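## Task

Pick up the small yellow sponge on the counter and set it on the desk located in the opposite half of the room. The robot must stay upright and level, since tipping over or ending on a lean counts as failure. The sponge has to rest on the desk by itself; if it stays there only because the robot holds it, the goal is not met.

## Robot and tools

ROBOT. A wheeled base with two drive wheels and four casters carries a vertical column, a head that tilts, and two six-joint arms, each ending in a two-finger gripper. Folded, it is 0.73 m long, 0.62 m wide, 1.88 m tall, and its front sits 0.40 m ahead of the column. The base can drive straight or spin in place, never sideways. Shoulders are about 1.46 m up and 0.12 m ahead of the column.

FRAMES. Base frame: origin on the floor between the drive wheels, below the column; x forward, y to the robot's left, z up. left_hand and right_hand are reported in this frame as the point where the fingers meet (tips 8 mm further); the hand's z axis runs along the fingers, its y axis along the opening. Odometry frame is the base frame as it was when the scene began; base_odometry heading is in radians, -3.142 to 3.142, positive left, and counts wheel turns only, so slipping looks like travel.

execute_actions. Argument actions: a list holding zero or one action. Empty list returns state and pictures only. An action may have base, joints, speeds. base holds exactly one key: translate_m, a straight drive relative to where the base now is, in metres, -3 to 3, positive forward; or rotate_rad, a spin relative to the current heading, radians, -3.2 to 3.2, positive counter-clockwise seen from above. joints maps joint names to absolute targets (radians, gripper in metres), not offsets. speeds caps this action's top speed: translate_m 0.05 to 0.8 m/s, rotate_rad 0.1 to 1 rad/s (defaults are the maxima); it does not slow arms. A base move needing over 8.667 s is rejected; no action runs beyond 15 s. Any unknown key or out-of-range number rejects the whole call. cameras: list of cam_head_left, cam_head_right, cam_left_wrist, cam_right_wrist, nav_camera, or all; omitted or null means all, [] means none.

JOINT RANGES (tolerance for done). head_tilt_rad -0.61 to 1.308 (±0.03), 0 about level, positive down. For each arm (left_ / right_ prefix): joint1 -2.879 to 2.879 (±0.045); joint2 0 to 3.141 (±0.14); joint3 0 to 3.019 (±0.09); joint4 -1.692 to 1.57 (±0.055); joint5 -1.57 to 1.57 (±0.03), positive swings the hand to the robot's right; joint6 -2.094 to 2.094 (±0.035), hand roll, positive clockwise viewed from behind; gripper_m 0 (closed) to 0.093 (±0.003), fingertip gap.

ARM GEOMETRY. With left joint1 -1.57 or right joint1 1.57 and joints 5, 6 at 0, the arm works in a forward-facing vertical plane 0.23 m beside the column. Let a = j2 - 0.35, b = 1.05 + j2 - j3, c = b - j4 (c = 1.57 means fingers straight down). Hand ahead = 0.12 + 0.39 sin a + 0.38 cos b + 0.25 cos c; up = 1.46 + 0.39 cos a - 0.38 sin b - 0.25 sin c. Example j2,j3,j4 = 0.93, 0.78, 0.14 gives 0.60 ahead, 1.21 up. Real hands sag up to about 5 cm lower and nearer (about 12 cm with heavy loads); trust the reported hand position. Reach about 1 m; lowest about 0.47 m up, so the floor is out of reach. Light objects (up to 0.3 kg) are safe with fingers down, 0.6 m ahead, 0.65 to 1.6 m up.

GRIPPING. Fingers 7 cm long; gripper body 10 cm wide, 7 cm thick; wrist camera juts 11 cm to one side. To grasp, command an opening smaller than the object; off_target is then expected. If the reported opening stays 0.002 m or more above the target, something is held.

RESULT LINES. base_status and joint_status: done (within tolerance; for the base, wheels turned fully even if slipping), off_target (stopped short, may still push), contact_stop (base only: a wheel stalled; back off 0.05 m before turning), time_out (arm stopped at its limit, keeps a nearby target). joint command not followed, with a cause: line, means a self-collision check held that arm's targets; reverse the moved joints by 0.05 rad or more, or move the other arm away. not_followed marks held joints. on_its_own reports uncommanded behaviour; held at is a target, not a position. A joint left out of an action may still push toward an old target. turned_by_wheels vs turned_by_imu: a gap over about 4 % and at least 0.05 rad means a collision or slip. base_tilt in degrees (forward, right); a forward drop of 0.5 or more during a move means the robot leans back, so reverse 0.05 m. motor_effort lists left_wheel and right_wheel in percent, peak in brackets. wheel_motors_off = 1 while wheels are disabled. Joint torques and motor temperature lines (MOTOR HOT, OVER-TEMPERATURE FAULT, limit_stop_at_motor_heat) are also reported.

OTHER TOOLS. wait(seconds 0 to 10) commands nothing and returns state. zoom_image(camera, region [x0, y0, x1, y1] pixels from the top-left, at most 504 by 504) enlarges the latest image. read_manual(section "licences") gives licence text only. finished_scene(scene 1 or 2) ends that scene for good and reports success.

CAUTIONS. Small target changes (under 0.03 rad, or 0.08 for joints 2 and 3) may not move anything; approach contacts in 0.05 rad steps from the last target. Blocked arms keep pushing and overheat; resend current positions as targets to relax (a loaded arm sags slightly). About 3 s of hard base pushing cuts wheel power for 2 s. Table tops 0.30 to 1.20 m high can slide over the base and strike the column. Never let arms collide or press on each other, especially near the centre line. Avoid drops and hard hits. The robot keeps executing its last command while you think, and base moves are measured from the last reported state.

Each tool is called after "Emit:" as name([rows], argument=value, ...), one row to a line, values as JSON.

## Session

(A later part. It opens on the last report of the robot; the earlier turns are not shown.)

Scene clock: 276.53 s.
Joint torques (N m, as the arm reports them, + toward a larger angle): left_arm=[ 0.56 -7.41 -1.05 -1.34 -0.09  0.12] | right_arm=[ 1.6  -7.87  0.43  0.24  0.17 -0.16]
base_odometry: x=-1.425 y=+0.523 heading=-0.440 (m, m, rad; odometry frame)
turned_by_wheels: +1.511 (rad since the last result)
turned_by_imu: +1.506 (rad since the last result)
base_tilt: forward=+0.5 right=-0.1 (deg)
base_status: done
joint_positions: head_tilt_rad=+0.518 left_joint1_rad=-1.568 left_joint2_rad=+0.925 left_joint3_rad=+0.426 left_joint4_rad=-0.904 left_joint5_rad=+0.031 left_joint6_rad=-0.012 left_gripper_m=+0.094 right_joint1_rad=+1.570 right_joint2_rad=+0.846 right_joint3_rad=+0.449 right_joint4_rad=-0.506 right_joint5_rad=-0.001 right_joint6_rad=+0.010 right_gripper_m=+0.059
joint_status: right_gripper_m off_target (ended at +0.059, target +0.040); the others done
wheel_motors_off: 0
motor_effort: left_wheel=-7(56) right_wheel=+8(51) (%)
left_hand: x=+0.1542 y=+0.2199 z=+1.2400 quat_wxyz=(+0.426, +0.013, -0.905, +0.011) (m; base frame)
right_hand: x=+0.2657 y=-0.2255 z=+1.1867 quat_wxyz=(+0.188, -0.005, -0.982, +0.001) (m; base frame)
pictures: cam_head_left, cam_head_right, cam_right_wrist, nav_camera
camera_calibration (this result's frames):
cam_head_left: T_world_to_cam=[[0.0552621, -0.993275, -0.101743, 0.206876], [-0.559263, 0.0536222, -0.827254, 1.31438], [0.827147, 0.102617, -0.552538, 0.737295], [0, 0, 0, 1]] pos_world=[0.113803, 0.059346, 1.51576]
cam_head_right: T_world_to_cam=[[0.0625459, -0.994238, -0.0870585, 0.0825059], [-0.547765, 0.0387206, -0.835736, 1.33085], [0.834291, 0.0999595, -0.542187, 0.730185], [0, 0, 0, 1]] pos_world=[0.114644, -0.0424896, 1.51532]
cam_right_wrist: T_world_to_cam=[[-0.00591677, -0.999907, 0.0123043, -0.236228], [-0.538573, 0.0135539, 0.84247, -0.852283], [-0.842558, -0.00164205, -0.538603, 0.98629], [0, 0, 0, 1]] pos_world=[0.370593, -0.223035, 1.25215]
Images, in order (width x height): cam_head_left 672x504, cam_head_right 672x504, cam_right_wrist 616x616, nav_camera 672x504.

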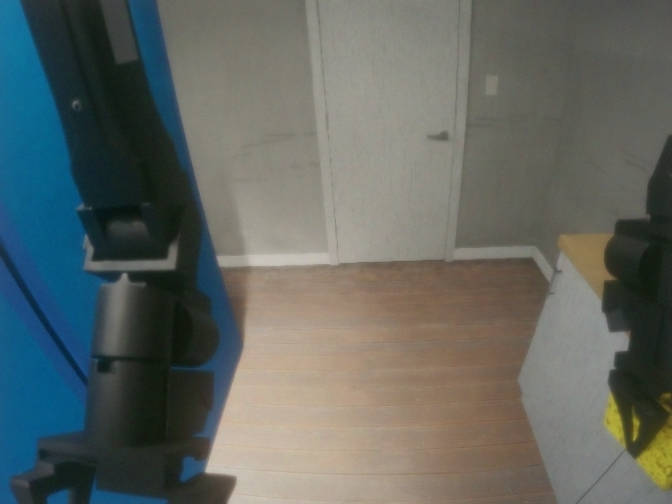

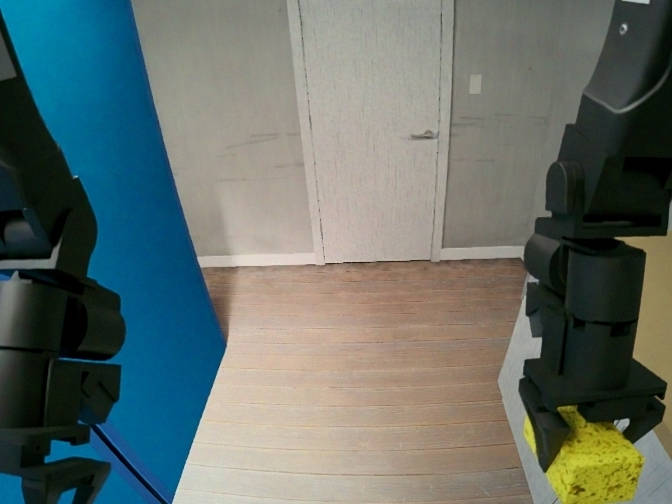

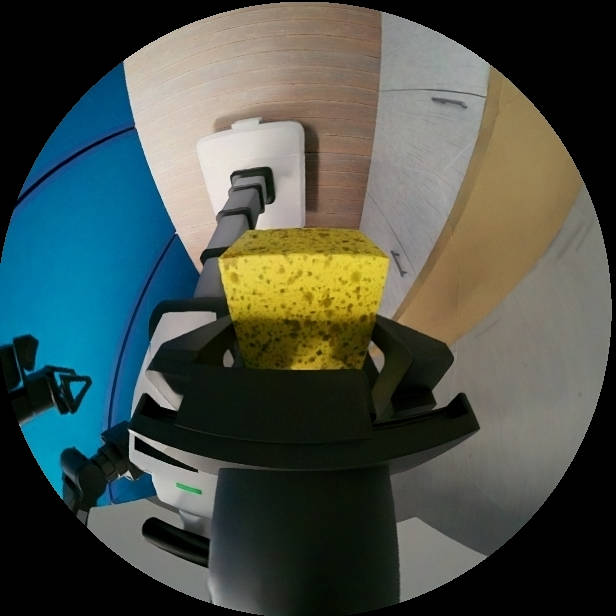

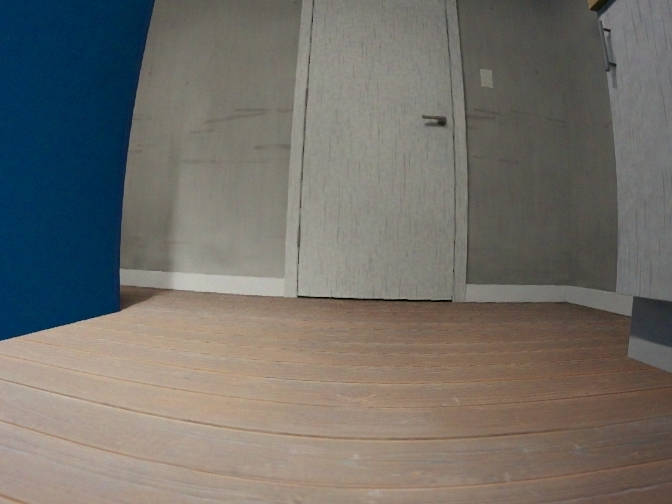

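Emit:
execute_actions([
  {"base": {"translate_m": 1.64}, "joints": {"head_tilt_rad": 0.95}},
], cameras=["cam_head_left", "cam_head_right", "nav_camera"])

Scene clock: 314.63 s.
Joint torques (N m, as the arm reports them, + toward a larger angle): left_arm=[-0.02 -7.4  -1.2  -1.19 -0.09  0.14] | right_arm=[ 1.56 -8.2   0.32  0.26  0.18 -0.16]
base_odometry: x=+0.059 y=-0.176 heading=-0.440 (m, m, rad; odometry frame)
turned_by_wheels: +0.000 (rad since the last result)
turned_by_imu: +0.001 (rad since the last result)
base_tilt: forward=+0.4 right=+0.0 (deg)
base_status: done
joint_positions: head_tilt_rad=+0.951 left_joint1_rad=-1.568 left_joint2_rad=+0.925 left_joint3_rad=+0.427 left_joint4_rad=-0.904 left_joint5_rad=+0.031 left_joint6_rad=-0.012 left_gripper_m=+0.094 right_joint1_rad=+1.570 right_joint2_rad=+0.846 right_joint3_rad=+0.451 right_joint4_rad=-0.506 right_joint5_rad=-0.001 right_joint6_rad=+0.010 right_gripper_m=+0.059
joint_status: all done
wheel_motors_off: 0
motor_effort: left_wheel=+1(58) right_wheel=-2(69) (%)
left_hand: x=+0.1552 y=+0.2199 z=+1.2396 quat_wxyz=(+0.425, +0.013, -0.905, +0.011) (m; base frame)
right_hand: x=+0.2669 y=-0.2255 z=+1.1866 quat_wxyz=(+0.187, -0.005, -0.982, +0.001) (m; base frame)
pictures: cam_head_left, cam_head_right, nav_camera
camera_calibration (this result's frames):
cam_head_left: T_world_to_cam=[[0.00746587, -0.993275, -0.115542, 0.230516], [-0.854784, 0.0536222, -0.516206, 0.850146], [0.51893, 0.102617, -0.848635, 1.2087], [0, 0, 0, 1]] pos_world=[0.0977424, 0.059346, 1.49123]
cam_head_right: T_world_to_cam=[[0.0202395, -0.994238, -0.105269, 0.112665], [-0.847907, 0.0387206, -0.528729, 0.873063], [0.529758, 0.0999595, -0.842238, 1.20749], [0, 0, 0, 1]] pos_world=[0.0983186, -0.0424896, 1.49047]
Images, in order (width x height): cam_head_left 672x504, cam_head_right 672x504, nav_camera 672x504.

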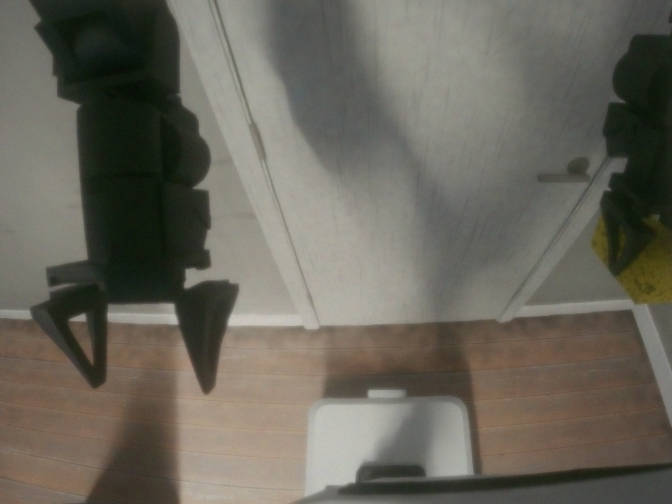

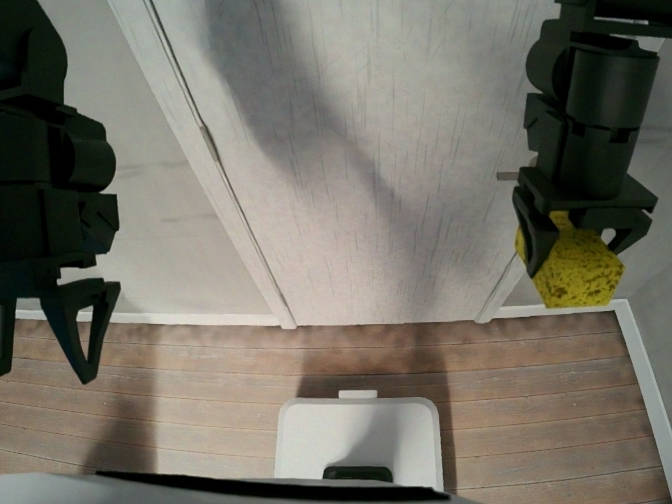

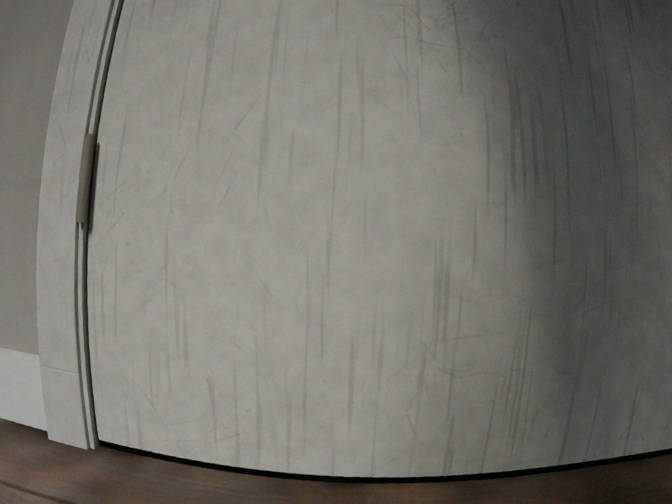

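Emit:
execute_actions([
  {"base": {"rotate_rad": 1.22}, "joints": {"head_tilt_rad": 0.8}},
], cameras=["cam_head_left", "cam_head_right", "nav_camera"])

Scene clock: 339.17 s.
Joint torques (N m, as the arm reports them, + toward a larger angle): left_arm=[ 0.72 -7.26 -1.29 -1.27 -0.09  0.15] | right_arm=[ 1.54 -7.86  0.31  0.25  0.18 -0.16]
base_odometry: x=+0.059 y=-0.176 heading=+0.779 (m, m, rad; odometry frame)
turned_by_wheels: +1.219 (rad since the last result)
turned_by_imu: +1.215 (rad since the last result)
base_tilt: forward=+0.3 right=+0.0 (deg)
base_status: done
joint_positions: head_tilt_rad=+0.816 left_joint1_rad=-1.568 left_joint2_rad=+0.925 left_joint3_rad=+0.427 left_joint4_rad=-0.904 left_joint5_rad=+0.031 left_joint6_rad=-0.012 left_gripper_m=+0.094 right_joint1_rad=+1.570 right_joint2_rad=+0.846 right_joint3_rad=+0.451 right_joint4_rad=-0.506 right_joint5_rad=-0.001 right_joint6_rad=+0.010 right_gripper_m=+0.059
joint_status: all done
wheel_motors_off: 0
motor_effort: left_wheel=-7(58) right_wheel=+6(55) (%)
left_hand: x=+0.1552 y=+0.2199 z=+1.2396 quat_wxyz=(+0.425, +0.013, -0.905, +0.011) (m; base frame)
right_hand: x=+0.2669 y=-0.2255 z=+1.1866 quat_wxyz=(+0.187, -0.005, -0.982, +0.001) (m; base frame)
pictures: cam_head_left, cam_head_right, nav_camera
camera_calibration (this result's frames):
cam_head_left: T_world_to_cam=[[0.022987, -0.993275, -0.113478, 0.226561], [-0.777319, 0.0536222, -0.626817, 1.01661], [0.628687, 0.102617, -0.770859, 1.08343], [0, 0, 0, 1]] pos_world=[0.103887, 0.059346, 1.49811]
cam_head_right: T_world_to_cam=[[0.0342579, -0.994238, -0.101575, 0.106276], [-0.768815, 0.0387206, -0.638298, 1.03784], [0.638553, 0.0999595, -0.763059, 1.08011], [0, 0, 0, 1]] pos_world=[0.10456, -0.0424896, 1.49744]
Images, in order (width x height): cam_head_left 672x504, cam_head_right 672x504, nav_camera 672x504.

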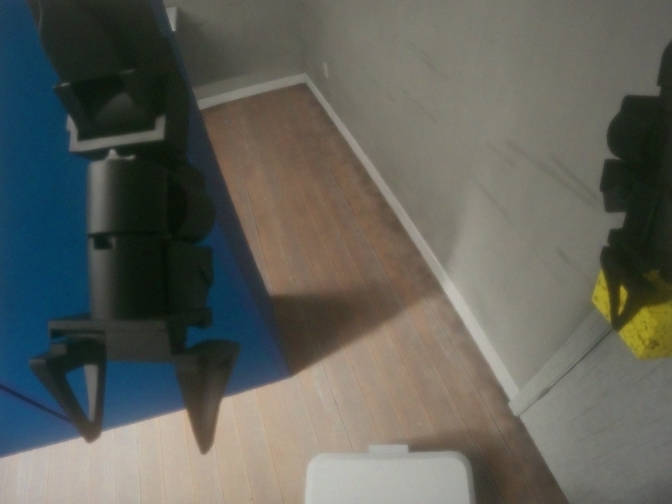

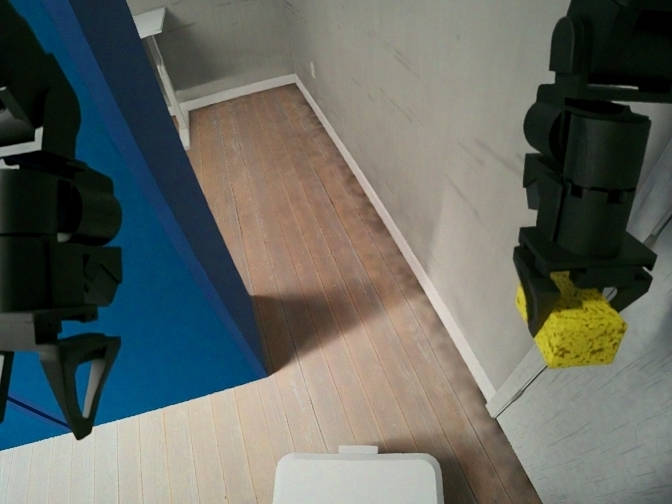

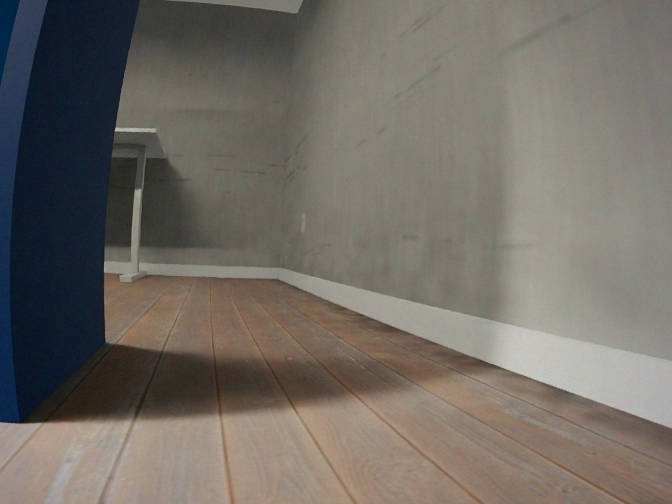

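Emit:
execute_actions([
  {"base": {"translate_m": 0.6}},
], cameras=["cam_head_right"])

Emit:
execute_actions([
  {"base": {"rotate_rad": 0.31}},
], cameras=["cam_head_left", "cam_head_right", "nav_camera"])

Scene clock: 363.50 s.
Joint torques (N m, as the arm reports them, + toward a larger angle): left_arm=[ 0.34 -7.39 -1.25 -1.3  -0.1   0.13] | right_arm=[ 1.55 -8.08  0.19  0.23  0.18 -0.17]
base_odometry: x=+0.486 y=+0.246 heading=+0.778 (m, m, rad; odometry frame)
turned_by_wheels: +0.000 (rad since the last result)
turned_by_imu: +0.001 (rad since the last result)
base_tilt: forward=+0.3 right=-0.3 (deg)
base_status: done
joint_positions: head_tilt_rad=+0.815 left_joint1_rad=-1.568 left_joint2_rad=+0.926 left_joint3_rad=+0.429 left_joint4_rad=-0.904 left_joint5_rad=+0.031 left_joint6_rad=-0.012 left_gripper_m=+0.094 right_joint1_rad=+1.570 right_joint2_rad=+0.847 right_joint3_rad=+0.452 right_joint4_rad=-0.506 right_joint5_rad=-0.001 right_joint6_rad=+0.010 right_gripper_m=+0.059
joint_status: not commanded
wheel_motors_off: 0
motor_effort: left_wheel=-1(57) right_wheel=+1(71) (%)
left_hand: x=+0.1559 y=+0.2199 z=+1.2393 quat_wxyz=(+0.425, +0.013, -0.905, +0.011) (m; base frame)
right_hand: x=+0.2672 y=-0.2255 z=+1.1864 quat_wxyz=(+0.187, -0.005, -0.982, +0.001) (m; base frame)
pictures: cam_head_right
camera_calibration (this result's frames):
cam_head_right: T_world_to_cam=[[0.0343814, -0.994238, -0.101534, 0.106206], [-0.768038, 0.0387206, -0.639232, 1.03925], [0.63948, 0.0999595, -0.762281, 1.07887], [0, 0, 0, 1]] pos_world=[0.104612, -0.0424896, 1.49751]
Images, in order (width x height): cam_head_right 672x504.

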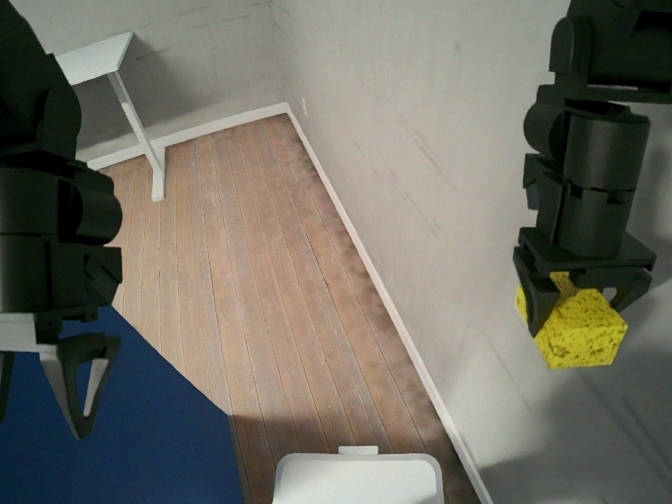

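Scene clock: 365.30 s.
Joint torques (N m, as the arm reports them, + toward a larger angle): left_arm=[ 0.47 -7.69 -1.2  -1.19 -0.06  0.16] | right_arm=[ 1.5  -8.    0.2   0.25  0.18 -0.16]
base_odometry: x=+0.486 y=+0.246 heading=+1.087 (m, m, rad; odometry frame)
turned_by_wheels: +0.308 (rad since the last result)
turned_by_imu: +0.306 (rad since the last result)
base_tilt: forward=+0.4 right=+0.1 (deg)
base_status: done
joint_positions: head_tilt_rad=+0.815 left_joint1_rad=-1.568 left_joint2_rad=+0.926 left_joint3_rad=+0.429 left_joint4_rad=-0.904 left_joint5_rad=+0.031 left_joint6_rad=-0.012 left_gripper_m=+0.094 right_joint1_rad=+1.570 right_joint2_rad=+0.847 right_joint3_rad=+0.452 right_joint4_rad=-0.506 right_joint5_rad=-0.001 right_joint6_rad=+0.010 right_gripper_m=+0.059
joint_status: not commanded
wheel_motors_off: 0
motor_effort: left_wheel=-5(58) right_wheel=+6(50) (%)
left_hand: x=+0.1559 y=+0.2199 z=+1.2393 quat_wxyz=(+0.425, +0.013, -0.905, +0.011) (m; base frame)
right_hand: x=+0.2672 y=-0.2255 z=+1.1864 quat_wxyz=(+0.187, -0.005, -0.982, +0.001) (m; base frame)
pictures: cam_head_left, cam_head_right, nav_camera
camera_calibration (this result's frames):
cam_head_left: T_world_to_cam=[[0.023125, -0.993275, -0.11345, 0.226511], [-0.776556, 0.0536222, -0.627762, 1.01803], [0.629624, 0.102617, -0.770093, 1.08221], [0, 0, 0, 1]] pos_world=[0.103938, 0.059346, 1.49818]
cam_head_right: T_world_to_cam=[[0.0343814, -0.994238, -0.101534, 0.106206], [-0.768038, 0.0387206, -0.639232, 1.03925], [0.63948, 0.0999595, -0.762281, 1.07887], [0, 0, 0, 1]] pos_world=[0.104612, -0.0424896, 1.49751]
Images, in order (width x height): cam_head_left 672x504, cam_head_right 672x504, nav_camera 672x504.

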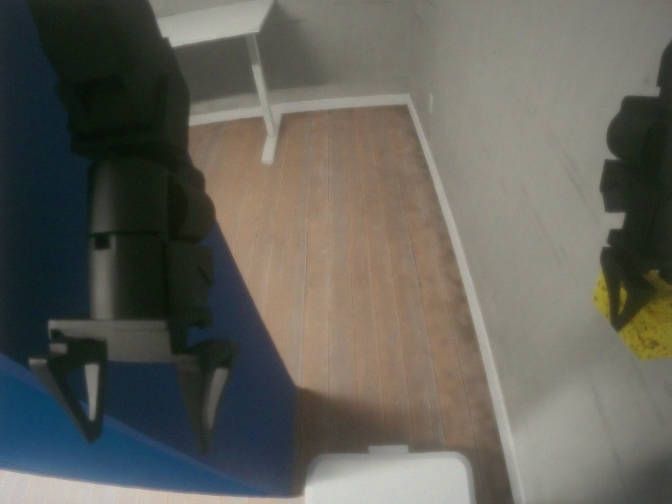

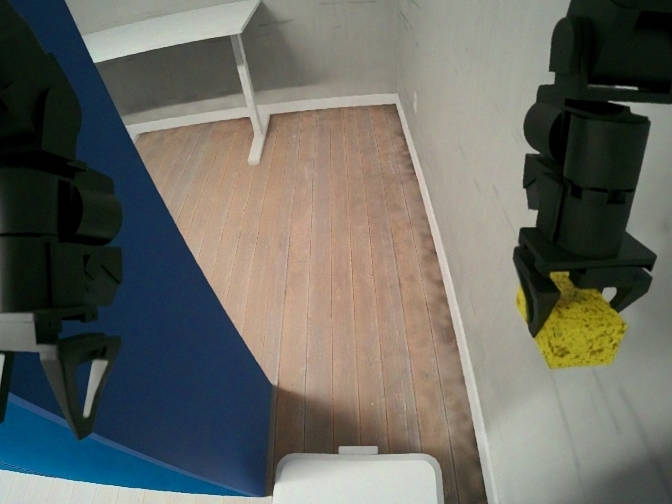

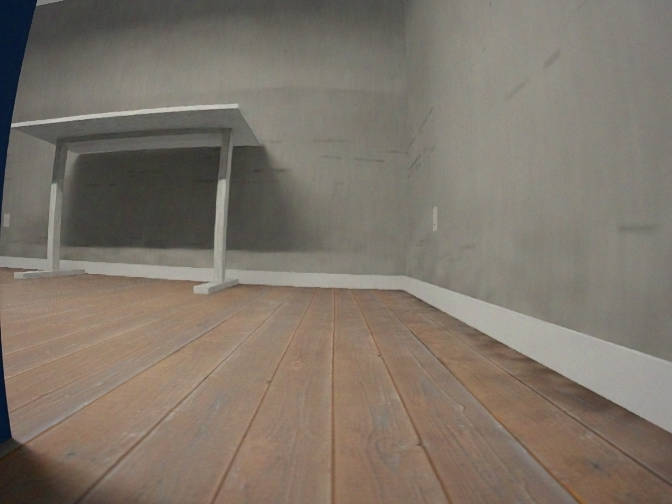

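Emit:
execute_actions([
  {"base": {"translate_m": 0.72}},
], cameras=["cam_head_right", "cam_left_wrist"])

Scene clock: 409.30 s.
Joint torques (N m, as the arm reports them, + toward a larger angle): left_arm=[ 0.53 -7.48 -1.28 -1.23 -0.06  0.16] | right_arm=[ 1.55 -7.89  0.18  0.25  0.18 -0.16]
base_odometry: x=+0.821 y=+0.883 heading=+1.086 (m, m, rad; odometry frame)
turned_by_wheels: +0.000 (rad since the last result)
turned_by_imu: +0.001 (rad since the last result)
base_tilt: forward=+0.4 right=-0.1 (deg)
base_status: done
joint_positions: head_tilt_rad=+0.815 left_joint1_rad=-1.568 left_joint2_rad=+0.926 left_joint3_rad=+0.430 left_joint4_rad=-0.904 left_joint5_rad=+0.031 left_joint6_rad=-0.012 left_gripper_m=+0.094 right_joint1_rad=+1.570 right_joint2_rad=+0.847 right_joint3_rad=+0.453 right_joint4_rad=-0.506 right_joint5_rad=-0.001 right_joint6_rad=+0.010 right_gripper_m=+0.059
joint_status: not commanded
wheel_motors_off: 0
motor_effort: left_wheel=+0(61) right_wheel=+1(63) (%)
left_hand: x=+0.1564 y=+0.2199 z=+1.2392 quat_wxyz=(+0.424, +0.013, -0.905, +0.011) (m; base frame)
right_hand: x=+0.2674 y=-0.2255 z=+1.1863 quat_wxyz=(+0.187, -0.005, -0.982, +0.001) (m; base frame)
pictures: cam_head_right, cam_left_wrist
camera_calibration (this result's frames):
cam_head_right: T_world_to_cam=[[0.034402, -0.994238, -0.101527, 0.106194], [-0.767908, 0.0387206, -0.639388, 1.03948], [0.639635, 0.0999595, -0.762151, 1.07866], [0, 0, 0, 1]] pos_world=[0.10462, -0.0424896, 1.49752]
cam_left_wrist: T_world_to_cam=[[0.026419, -0.999631, 0.00639163, 0.210871], [-0.0720239, 0.00447382, 0.997393, -1.22268], [-0.997053, -0.0268105, -0.0718791, 0.368618], [0, 0, 0, 1]] pos_world=[0.273898, 0.226146, 1.24464]
Images, in order (width x height): cam_head_right 672x504, cam_left_wrist 616x616.

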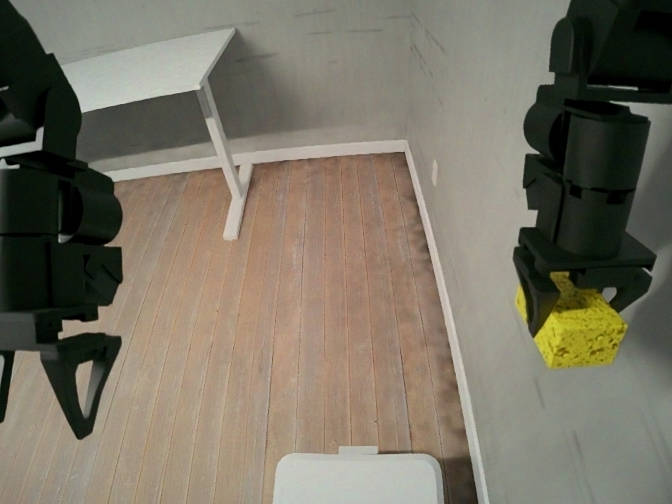

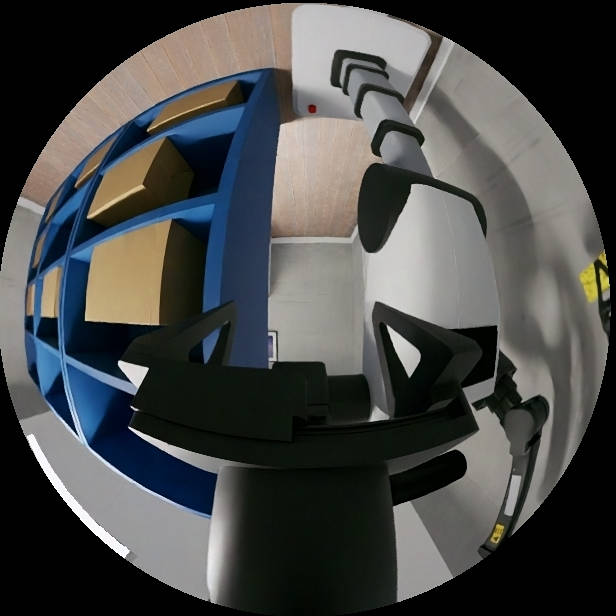

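Emit:
execute_actions([
  {"base": {"rotate_rad": 0.56}, "joints": {"head_tilt_rad": 0.65}},
], cameras=["cam_head_left", "cam_head_right", "nav_camera"])

Scene clock: 421.03 s.
Joint torques (N m, as the arm reports them, + toward a larger angle): left_arm=[ 0.74 -7.38 -1.27 -1.26 -0.1   0.16] | right_arm=[ 1.54 -8.15  0.26  0.28  0.18 -0.16]
base_odometry: x=+0.821 y=+0.883 heading=+1.645 (m, m, rad; odometry frame)
turned_by_wheels: +0.559 (rad since the last result)
turned_by_imu: +0.556 (rad since the last result)
base_tilt: forward=+0.5 right=-0.1 (deg)
base_status: done
joint_positions: head_tilt_rad=+0.667 left_joint1_rad=-1.568 left_joint2_rad=+0.926 left_joint3_rad=+0.430 left_joint4_rad=-0.904 left_joint5_rad=+0.031 left_joint6_rad=-0.012 left_gripper_m=+0.094 right_joint1_rad=+1.570 right_joint2_rad=+0.847 right_joint3_rad=+0.453 right_joint4_rad=-0.506 right_joint5_rad=-0.001 right_joint6_rad=+0.010 right_gripper_m=+0.059
joint_status: all done
wheel_motors_off: 0
motor_effort: left_wheel=-7(57) right_wheel=+6(51) (%)
left_hand: x=+0.1564 y=+0.2199 z=+1.2392 quat_wxyz=(+0.424, +0.013, -0.905, +0.011) (m; base frame)
right_hand: x=+0.2674 y=-0.2255 z=+1.1863 quat_wxyz=(+0.187, -0.005, -0.982, +0.001) (m; base frame)
pictures: cam_head_left, cam_head_right, nav_camera
camera_calibration (this result's frames):
cam_head_left: T_world_to_cam=[[0.0395458, -0.993275, -0.10882, 0.21856], [-0.675874, 0.0536222, -0.735064, 1.17824], [0.735956, 0.102617, -0.669208, 0.921525], [0, 0, 0, 1]] pos_world=[0.109498, 0.059346, 1.50656]
cam_head_right: T_world_to_cam=[[0.0489288, -0.994238, -0.095379, 0.0960002], [-0.665763, 0.0387206, -0.745158, 1.19726], [0.744558, 0.0999595, -0.660032, 0.916153], [0, 0, 0, 1]] pos_world=[0.110263, -0.0424896, 1.50599]
Images, in order (width x height): cam_head_left 672x504, cam_head_right 672x504, nav_camera 672x504.

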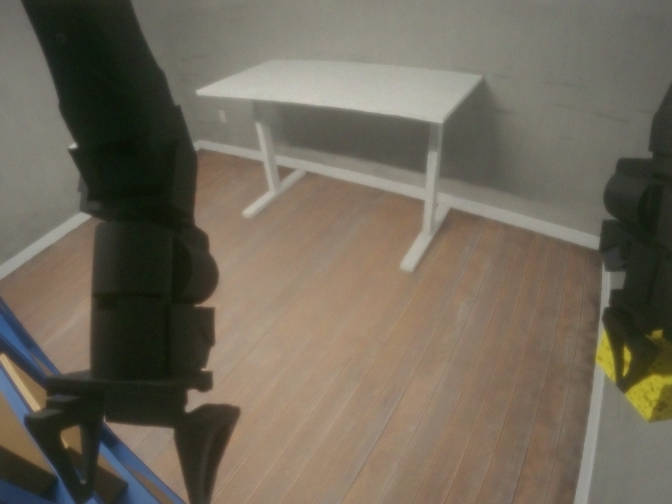

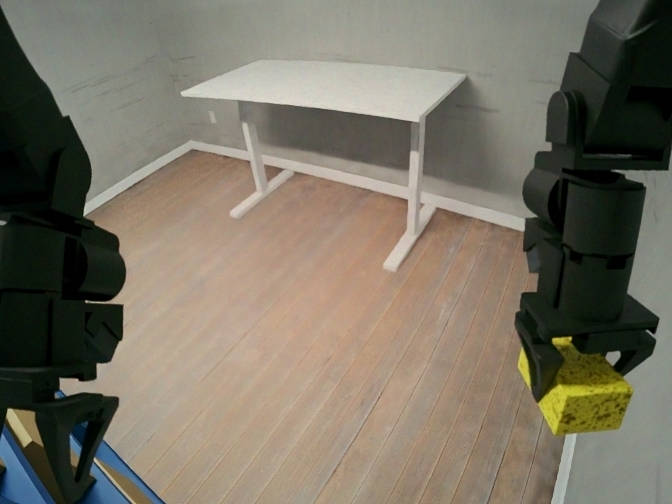

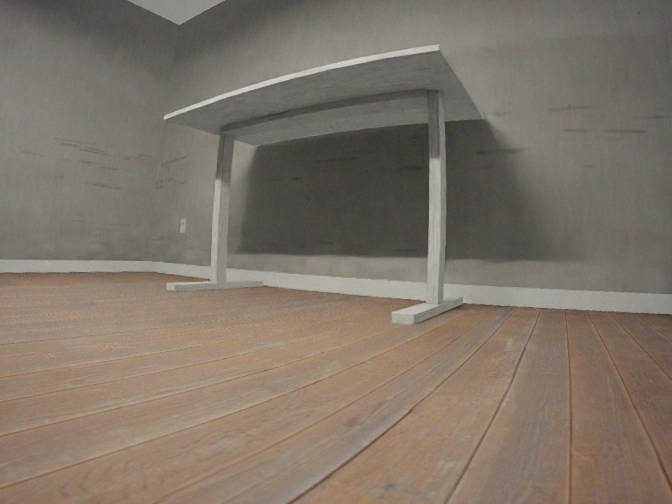

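Emit:
execute_actions([
  {"base": {"translate_m": 1.17}, "joints": {"head_tilt_rad": 0.75, "right_joint2_rad": 1.55, "right_joint3_rad": 1.8, "right_joint4_rad": -0.77, "right_gripper_m": 0.04}},
], cameras=["cam_head_left", "cam_head_right", "cam_right_wrist", "nav_camera"])

Scene clock: 445.70 s.
Joint torques (N m, as the arm reports them, + toward a larger angle): left_arm=[ 0.37 -7.71 -1.29 -1.29 -0.08  0.16] | right_arm=[  1.26 -24.14   7.37   0.41   0.18  -0.16]
base_odometry: x=+0.734 y=+2.050 heading=+1.645 (m, m, rad; odometry frame)
turned_by_wheels: +0.000 (rad since the last result)
turned_by_imu: +0.001 (rad since the last result)
base_tilt: forward=+0.3 right=-0.1 (deg)
base_status: done
joint_positions: head_tilt_rad=+0.753 left_joint1_rad=-1.568 left_joint2_rad=+0.926 left_joint3_rad=+0.428 left_joint4_rad=-0.904 left_joint5_rad=+0.031 left_joint6_rad=-0.012 left_gripper_m=+0.094 right_joint1_rad=+1.570 right_joint2_rad=+1.556 right_joint3_rad=+1.780 right_joint4_rad=-0.763 right_joint5_rad=-0.001 right_joint6_rad=+0.010 right_gripper_m=+0.059
joint_status: right_gripper_m off_target (ended at +0.059, target +0.040); the others done
wheel_motors_off: 0
motor_effort: left_wheel=+1(57) right_wheel=+2(68) (%)
left_hand: x=+0.1555 y=+0.2199 z=+1.2395 quat_wxyz=(+0.425, +0.013, -0.905, +0.011) (m; base frame)
right_hand: x=+0.7400 y=-0.2258 z=+1.0664 quat_wxyz=(+0.007, -0.005, -1.000, +0.000) (m; base frame)
pictures: cam_head_left, cam_head_right, cam_right_wrist, nav_camera
camera_calibration (this result's frames):
cam_head_left: T_world_to_cam=[[0.030081, -0.993275, -0.111807, 0.223633], [-0.736343, 0.0536222, -0.674481, 1.08797], [0.67594, 0.102617, -0.729777, 1.0178], [0, 0, 0, 1]] pos_world=[0.106415, 0.059346, 1.50159]
cam_head_right: T_world_to_cam=[[0.0405806, -0.994238, -0.0992189, 0.102331], [-0.727133, 0.0387206, -0.685403, 1.1083], [0.685296, 0.0999595, -0.721372, 1.01358], [0, 0, 0, 1]] pos_world=[0.10713, -0.0424896, 1.50096]
cam_right_wrist: T_world_to_cam=[[-0.00970159, -0.999907, 0.00956899, -0.226481], [-0.803177, 0.0134925, 0.595587, -0.0363975], [-0.595661, -0.00190744, -0.803233, 1.42058], [0, 0, 0, 1]] pos_world=[0.814755, -0.223259, 1.1649]
Images, in order (width x height): cam_head_left 672x504, cam_head_right 672x504, cam_right_wrist 616x616, nav_camera 672x504.

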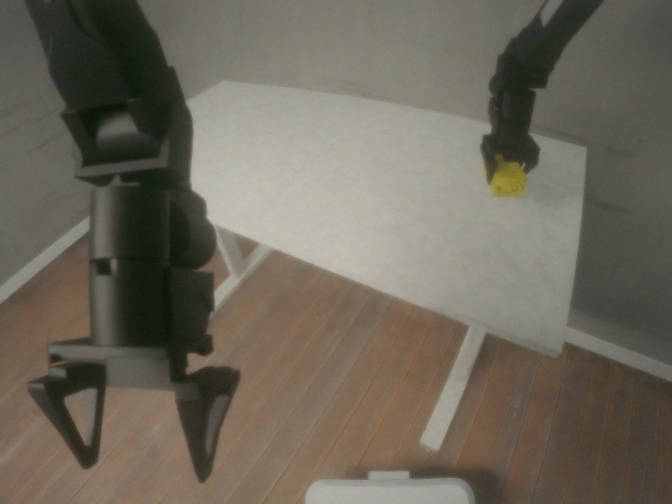

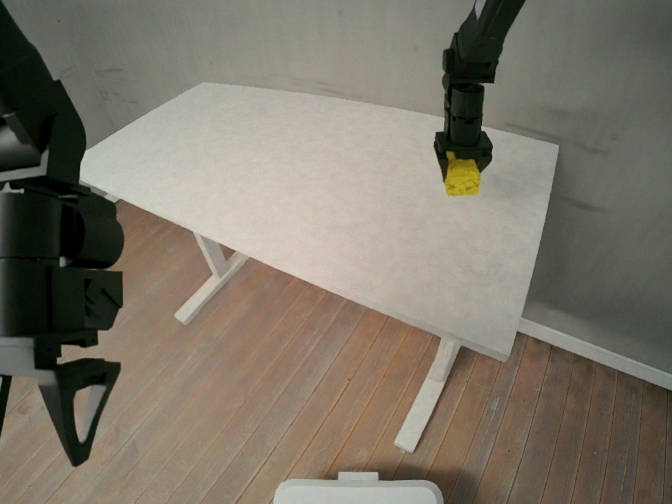

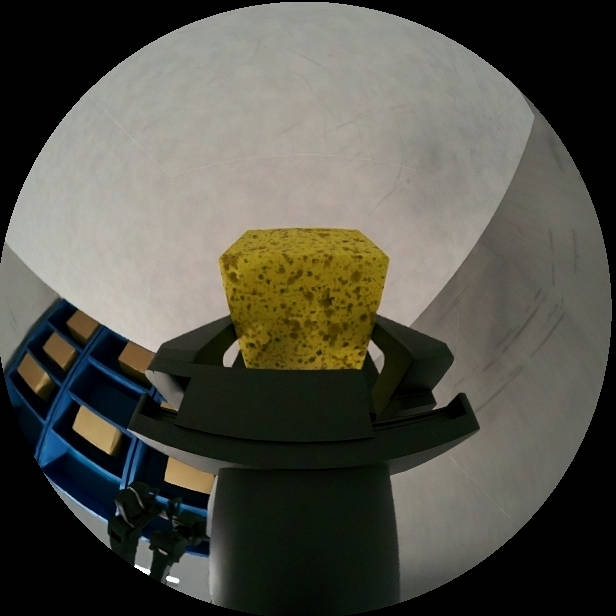

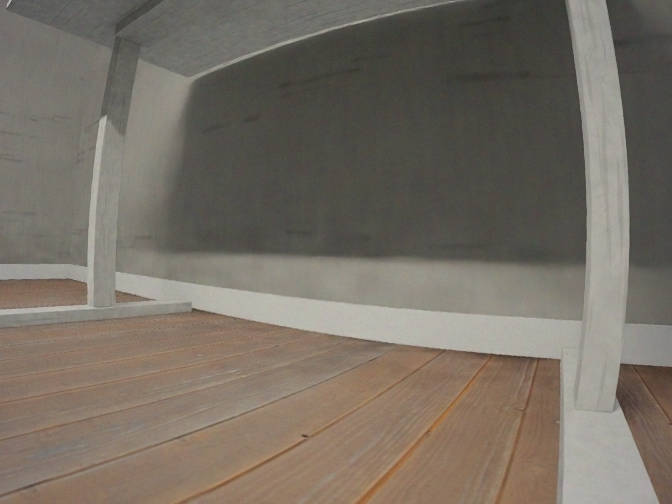

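Emit:
zoom_image(camera="cam_head_left", region=[500, 300, 620, 390])

Emit:
zoom_image(camera="cam_head_right", region=[450, 300, 570, 390])

Region (500, 300, 620, 390) of cam_head_left's 672x504 image, scaled by 4.200, with more detail than that image has; it fills the top 378 rows of this view, and the rest is white.

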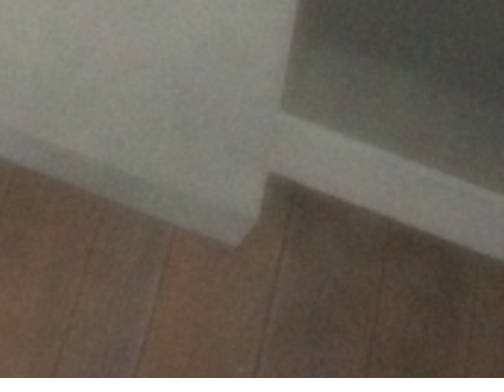

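Region (450, 300, 570, 390) of cam_head_right's 672x504 image, scaled by 4.200, with more detail than that image has; it fills the top 378 rows of this view, and the rest is white.

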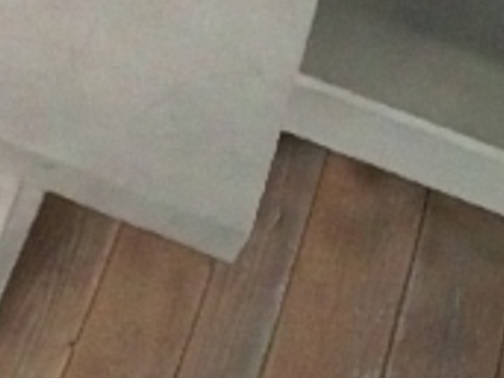

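Emit:
execute_actions([
  {"base": {"rotate_rad": 0.12}, "joints": {"right_joint2_rad": 1.69, "right_joint4_rad": -0.607, "right_gripper_m": 0.04}},
], cameras=["cam_head_left", "cam_head_right", "cam_right_wrist"])

Scene clock: 488.73 s.
Joint torques (N m, as the arm reports them, + toward a larger angle): left_arm=[-0.12 -7.14 -1.23 -1.29 -0.05  0.15] | right_arm=[  1.06 -24.12   6.05   1.11   0.17  -0.16]
base_odometry: x=+0.734 y=+2.050 heading=+1.764 (m, m, rad; odometry frame)
turned_by_wheels: +0.118 (rad since the last result)
turned_by_imu: +0.118 (rad since the last result)
base_tilt: forward=+0.2 right=+0.0 (deg)
base_status: done
joint_positions: head_tilt_rad=+0.753 left_joint1_rad=-1.568 left_joint2_rad=+0.926 left_joint3_rad=+0.428 left_joint4_rad=-0.904 left_joint5_rad=+0.031 left_joint6_rad=-0.012 left_gripper_m=+0.094 right_joint1_rad=+1.575 right_joint2_rad=+1.700 right_joint3_rad=+1.785 right_joint4_rad=-0.617 right_joint5_rad=-0.001 right_joint6_rad=+0.010 right_gripper_m=+0.059
joint_status: right_gripper_m off_target (ended at +0.059, target +0.040); the others done
wheel_motors_off: 0
motor_effort: left_wheel=+0(55) right_wheel=+1(54) (%)
left_hand: x=+0.1555 y=+0.2199 z=+1.2395 quat_wxyz=(+0.425, +0.013, -0.905, +0.011) (m; base frame)
right_hand: x=+0.7160 y=-0.2222 z=+0.9798 quat_wxyz=(+0.004, -0.004, -1.000, -0.002) (m; base frame)
pictures: cam_head_left, cam_head_right, cam_right_wrist
camera_calibration (this result's frames):
cam_head_left: T_world_to_cam=[[0.030081, -0.993275, -0.111807, 0.223633], [-0.736343, 0.0536222, -0.674481, 1.08797], [0.67594, 0.102617, -0.729777, 1.0178], [0, 0, 0, 1]] pos_world=[0.106415, 0.059346, 1.50159]
cam_head_right: T_world_to_cam=[[0.0405806, -0.994238, -0.0992189, 0.102331], [-0.727133, 0.0387206, -0.685404, 1.1083], [0.685296, 0.0999595, -0.721372, 1.01358], [0, 0, 0, 1]] pos_world=[0.10713, -0.0424896, 1.50096]
cam_right_wrist: T_world_to_cam=[[-0.00728317, -0.99996, 0.00521024, -0.219783], [-0.807276, 0.00895448, 0.590107, 0.00313901], [-0.59013, 0.0000917446, -0.807309, 1.3372], [0, 0, 0, 1]] pos_world=[0.790057, -0.219925, 1.07883]
Images, in order (width x height): cam_head_left 672x504, cam_head_right 672x504, cam_right_wrist 616x616.

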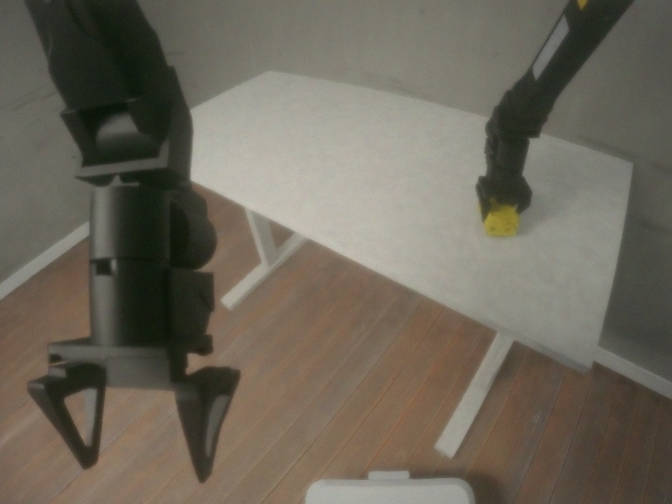

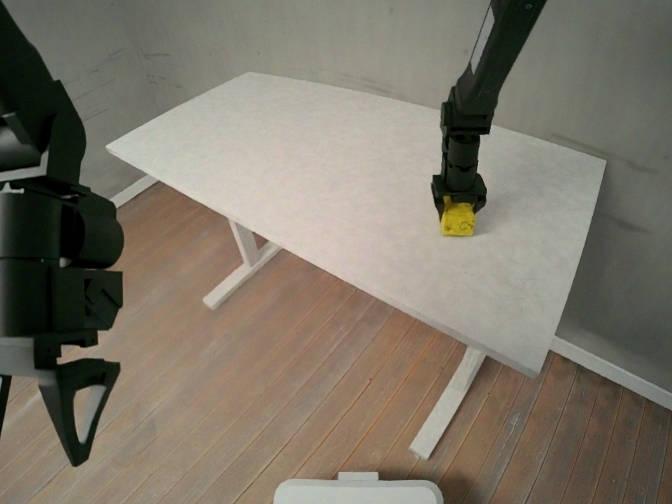

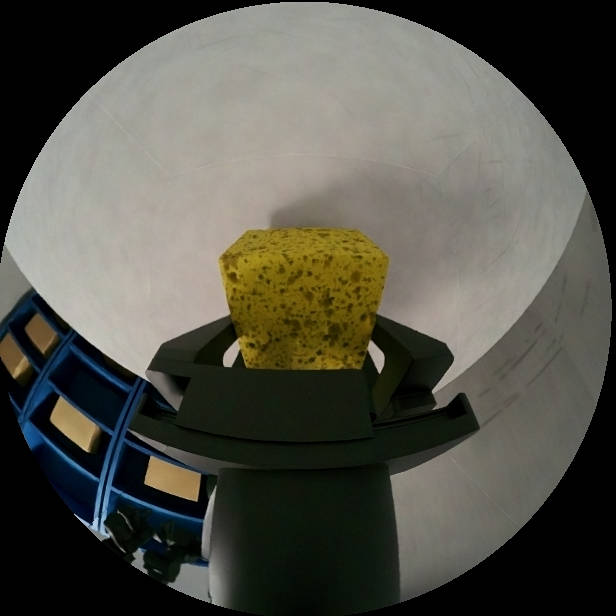

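Emit:
execute_actions([
  {"joints": {"right_joint2_rad": 1.735, "right_joint4_rad": -0.565, "right_gripper_m": 0.04}},
], cameras=["cam_head_right", "cam_right_wrist"])

Scene clock: 496.23 s.
Joint torques (N m, as the arm reports them, + toward a larger angle): left_arm=[ 0.58 -7.5  -1.35 -1.37 -0.09  0.17] | right_arm=[  1.01 -20.96   5.98   1.23   0.17  -0.16]
base_odometry: x=+0.734 y=+2.050 heading=+1.764 (m, m, rad; odometry frame)
turned_by_wheels: +0.000 (rad since the last result)
turned_by_imu: +0.001 (rad since the last result)
base_tilt: forward=+0.5 right=+0.1 (deg)
base_status: not commanded
joint_positions: head_tilt_rad=+0.753 left_joint1_rad=-1.568 left_joint2_rad=+0.926 left_joint3_rad=+0.428 left_joint4_rad=-0.904 left_joint5_rad=+0.031 left_joint6_rad=-0.012 left_gripper_m=+0.094 right_joint1_rad=+1.575 right_joint2_rad=+1.710 right_joint3_rad=+1.785 right_joint4_rad=-0.576 right_joint5_rad=-0.001 right_joint6_rad=+0.010 right_gripper_m=+0.059
joint_status: right_gripper_m off_target (ended at +0.059, target +0.040); the others done
wheel_motors_off: 0
motor_effort: left_wheel=-1(1) right_wheel=+2(2) (%)
left_hand: x=+0.1555 y=+0.2199 z=+1.2395 quat_wxyz=(+0.425, +0.013, -0.905, +0.011) (m; base frame)
right_hand: x=+0.7211 y=-0.2222 z=+0.9739 quat_wxyz=(-0.011, -0.004, -1.000, -0.002) (m; base frame)
pictures: cam_head_right, cam_right_wrist
camera_calibration (this result's frames):
cam_head_right: T_world_to_cam=[[0.0405806, -0.994238, -0.0992189, 0.102331], [-0.727133, 0.0387206, -0.685404, 1.1083], [0.685296, 0.0999595, -0.721372, 1.01358], [0, 0, 0, 1]] pos_world=[0.10713, -0.0424896, 1.50096]
cam_right_wrist: T_world_to_cam=[[-0.00754567, -0.999959, 0.00492339, -0.219214], [-0.824689, 0.00900745, 0.565515, 0.0472129], [-0.565536, 0.000206915, -0.824724, 1.33475], [0, 0, 0, 1]] pos_world=[0.792132, -0.219907, 1.07518]
Images, in order (width x height): cam_head_right 672x504, cam_right_wrist 616x616.

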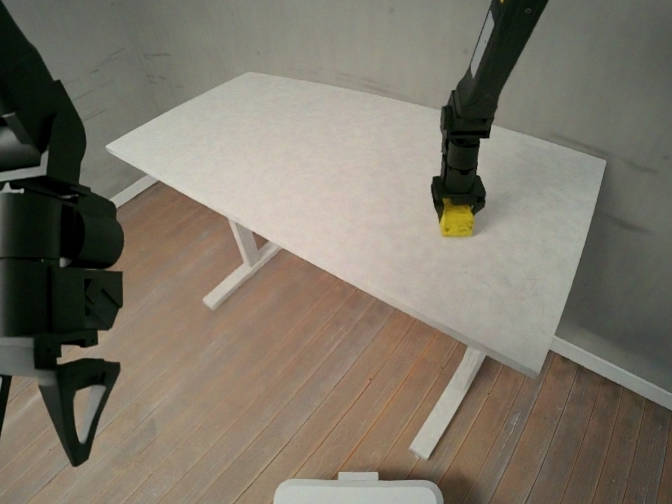

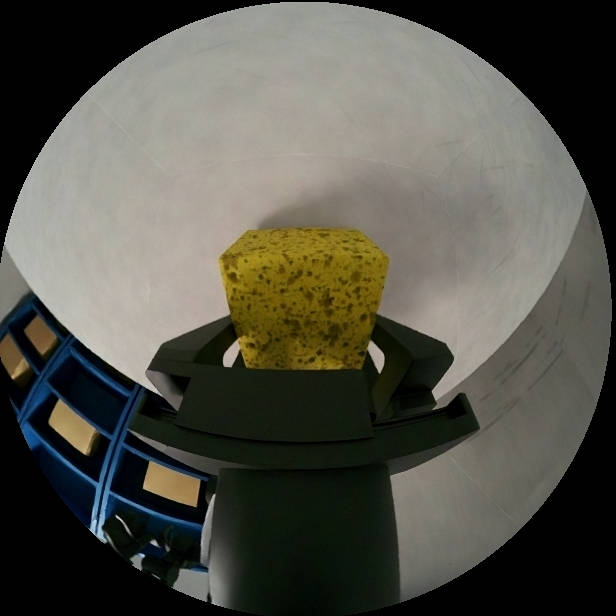

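Emit:
execute_actions([
  {"joints": {"right_joint2_rad": 1.76, "right_gripper_m": 0.04}},
], cameras=["cam_head_right", "cam_right_wrist"])

Scene clock: 502.80 s.
Joint torques (N m, as the arm reports them, + toward a larger angle): left_arm=[ 0.6  -7.34 -1.27 -1.22 -0.08  0.18] | right_arm=[  1.01 -19.62   5.86   1.2    0.17  -0.16]
base_odometry: x=+0.734 y=+2.050 heading=+1.763 (m, m, rad; odometry frame)
turned_by_wheels: +0.000 (rad since the last result)
turned_by_imu: +0.001 (rad since the last result)
base_tilt: forward=+0.3 right=-0.2 (deg)
base_status: not commanded
joint_positions: head_tilt_rad=+0.753 left_joint1_rad=-1.568 left_joint2_rad=+0.926 left_joint3_rad=+0.428 left_joint4_rad=-0.904 left_joint5_rad=+0.031 left_joint6_rad=-0.012 left_gripper_m=+0.094 right_joint1_rad=+1.575 right_joint2_rad=+1.718 right_joint3_rad=+1.787 right_joint4_rad=-0.576 right_joint5_rad=-0.001 right_joint6_rad=+0.010 right_gripper_m=+0.059
joint_status: right_gripper_m off_target (ended at +0.059, target +0.040); the others done
wheel_motors_off: 0
motor_effort: left_wheel=-3(2) right_wheel=+4(3) (%)
left_hand: x=+0.1555 y=+0.2199 z=+1.2395 quat_wxyz=(+0.425, +0.013, -0.905, +0.011) (m; base frame)
right_hand: x=+0.7182 y=-0.2222 z=+0.9695 quat_wxyz=(-0.008, -0.004, -1.000, -0.002) (m; base frame)
pictures: cam_head_right, cam_right_wrist
camera_calibration (this result's frames):
cam_head_right: T_world_to_cam=[[0.0405807, -0.994238, -0.0992189, 0.102331], [-0.727133, 0.0387206, -0.685404, 1.1083], [0.685296, 0.0999595, -0.721372, 1.01358], [0, 0, 0, 1]] pos_world=[0.10713, -0.0424896, 1.50096]
cam_right_wrist: T_world_to_cam=[[-0.0074932, -0.99996, 0.00498213, -0.219299], [-0.821222, 0.00899644, 0.570537, 0.0399427], [-0.570559, 0.000183719, -0.821256, 1.32968], [0, 0, 0, 1]] pos_world=[0.789818, -0.219894, 1.07031]
Images, in order (width x height): cam_head_right 672x504, cam_right_wrist 616x616.

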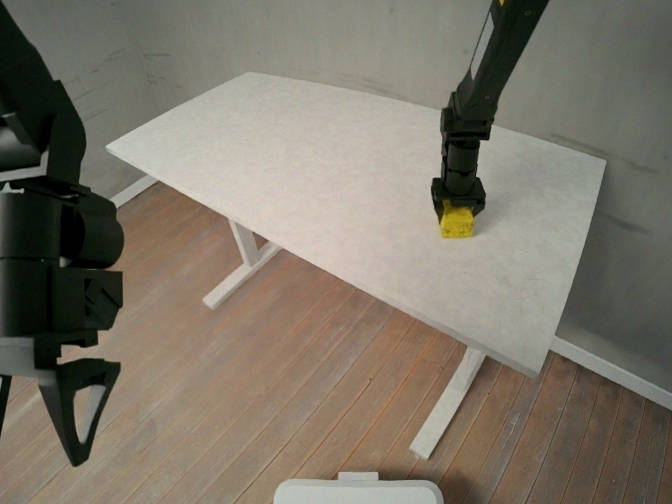

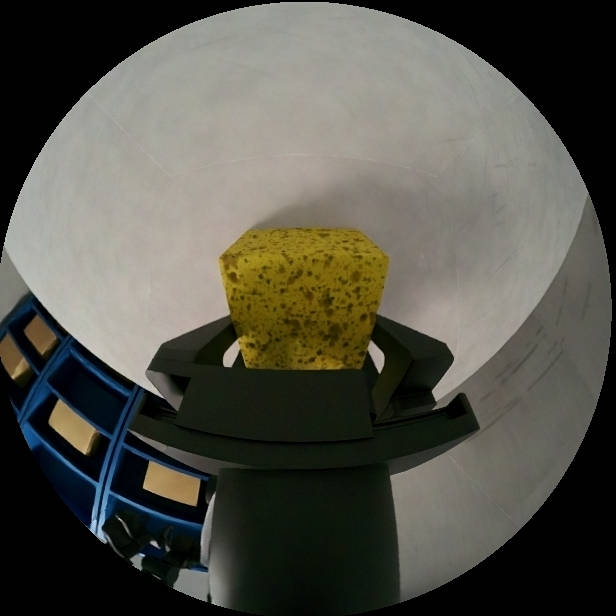

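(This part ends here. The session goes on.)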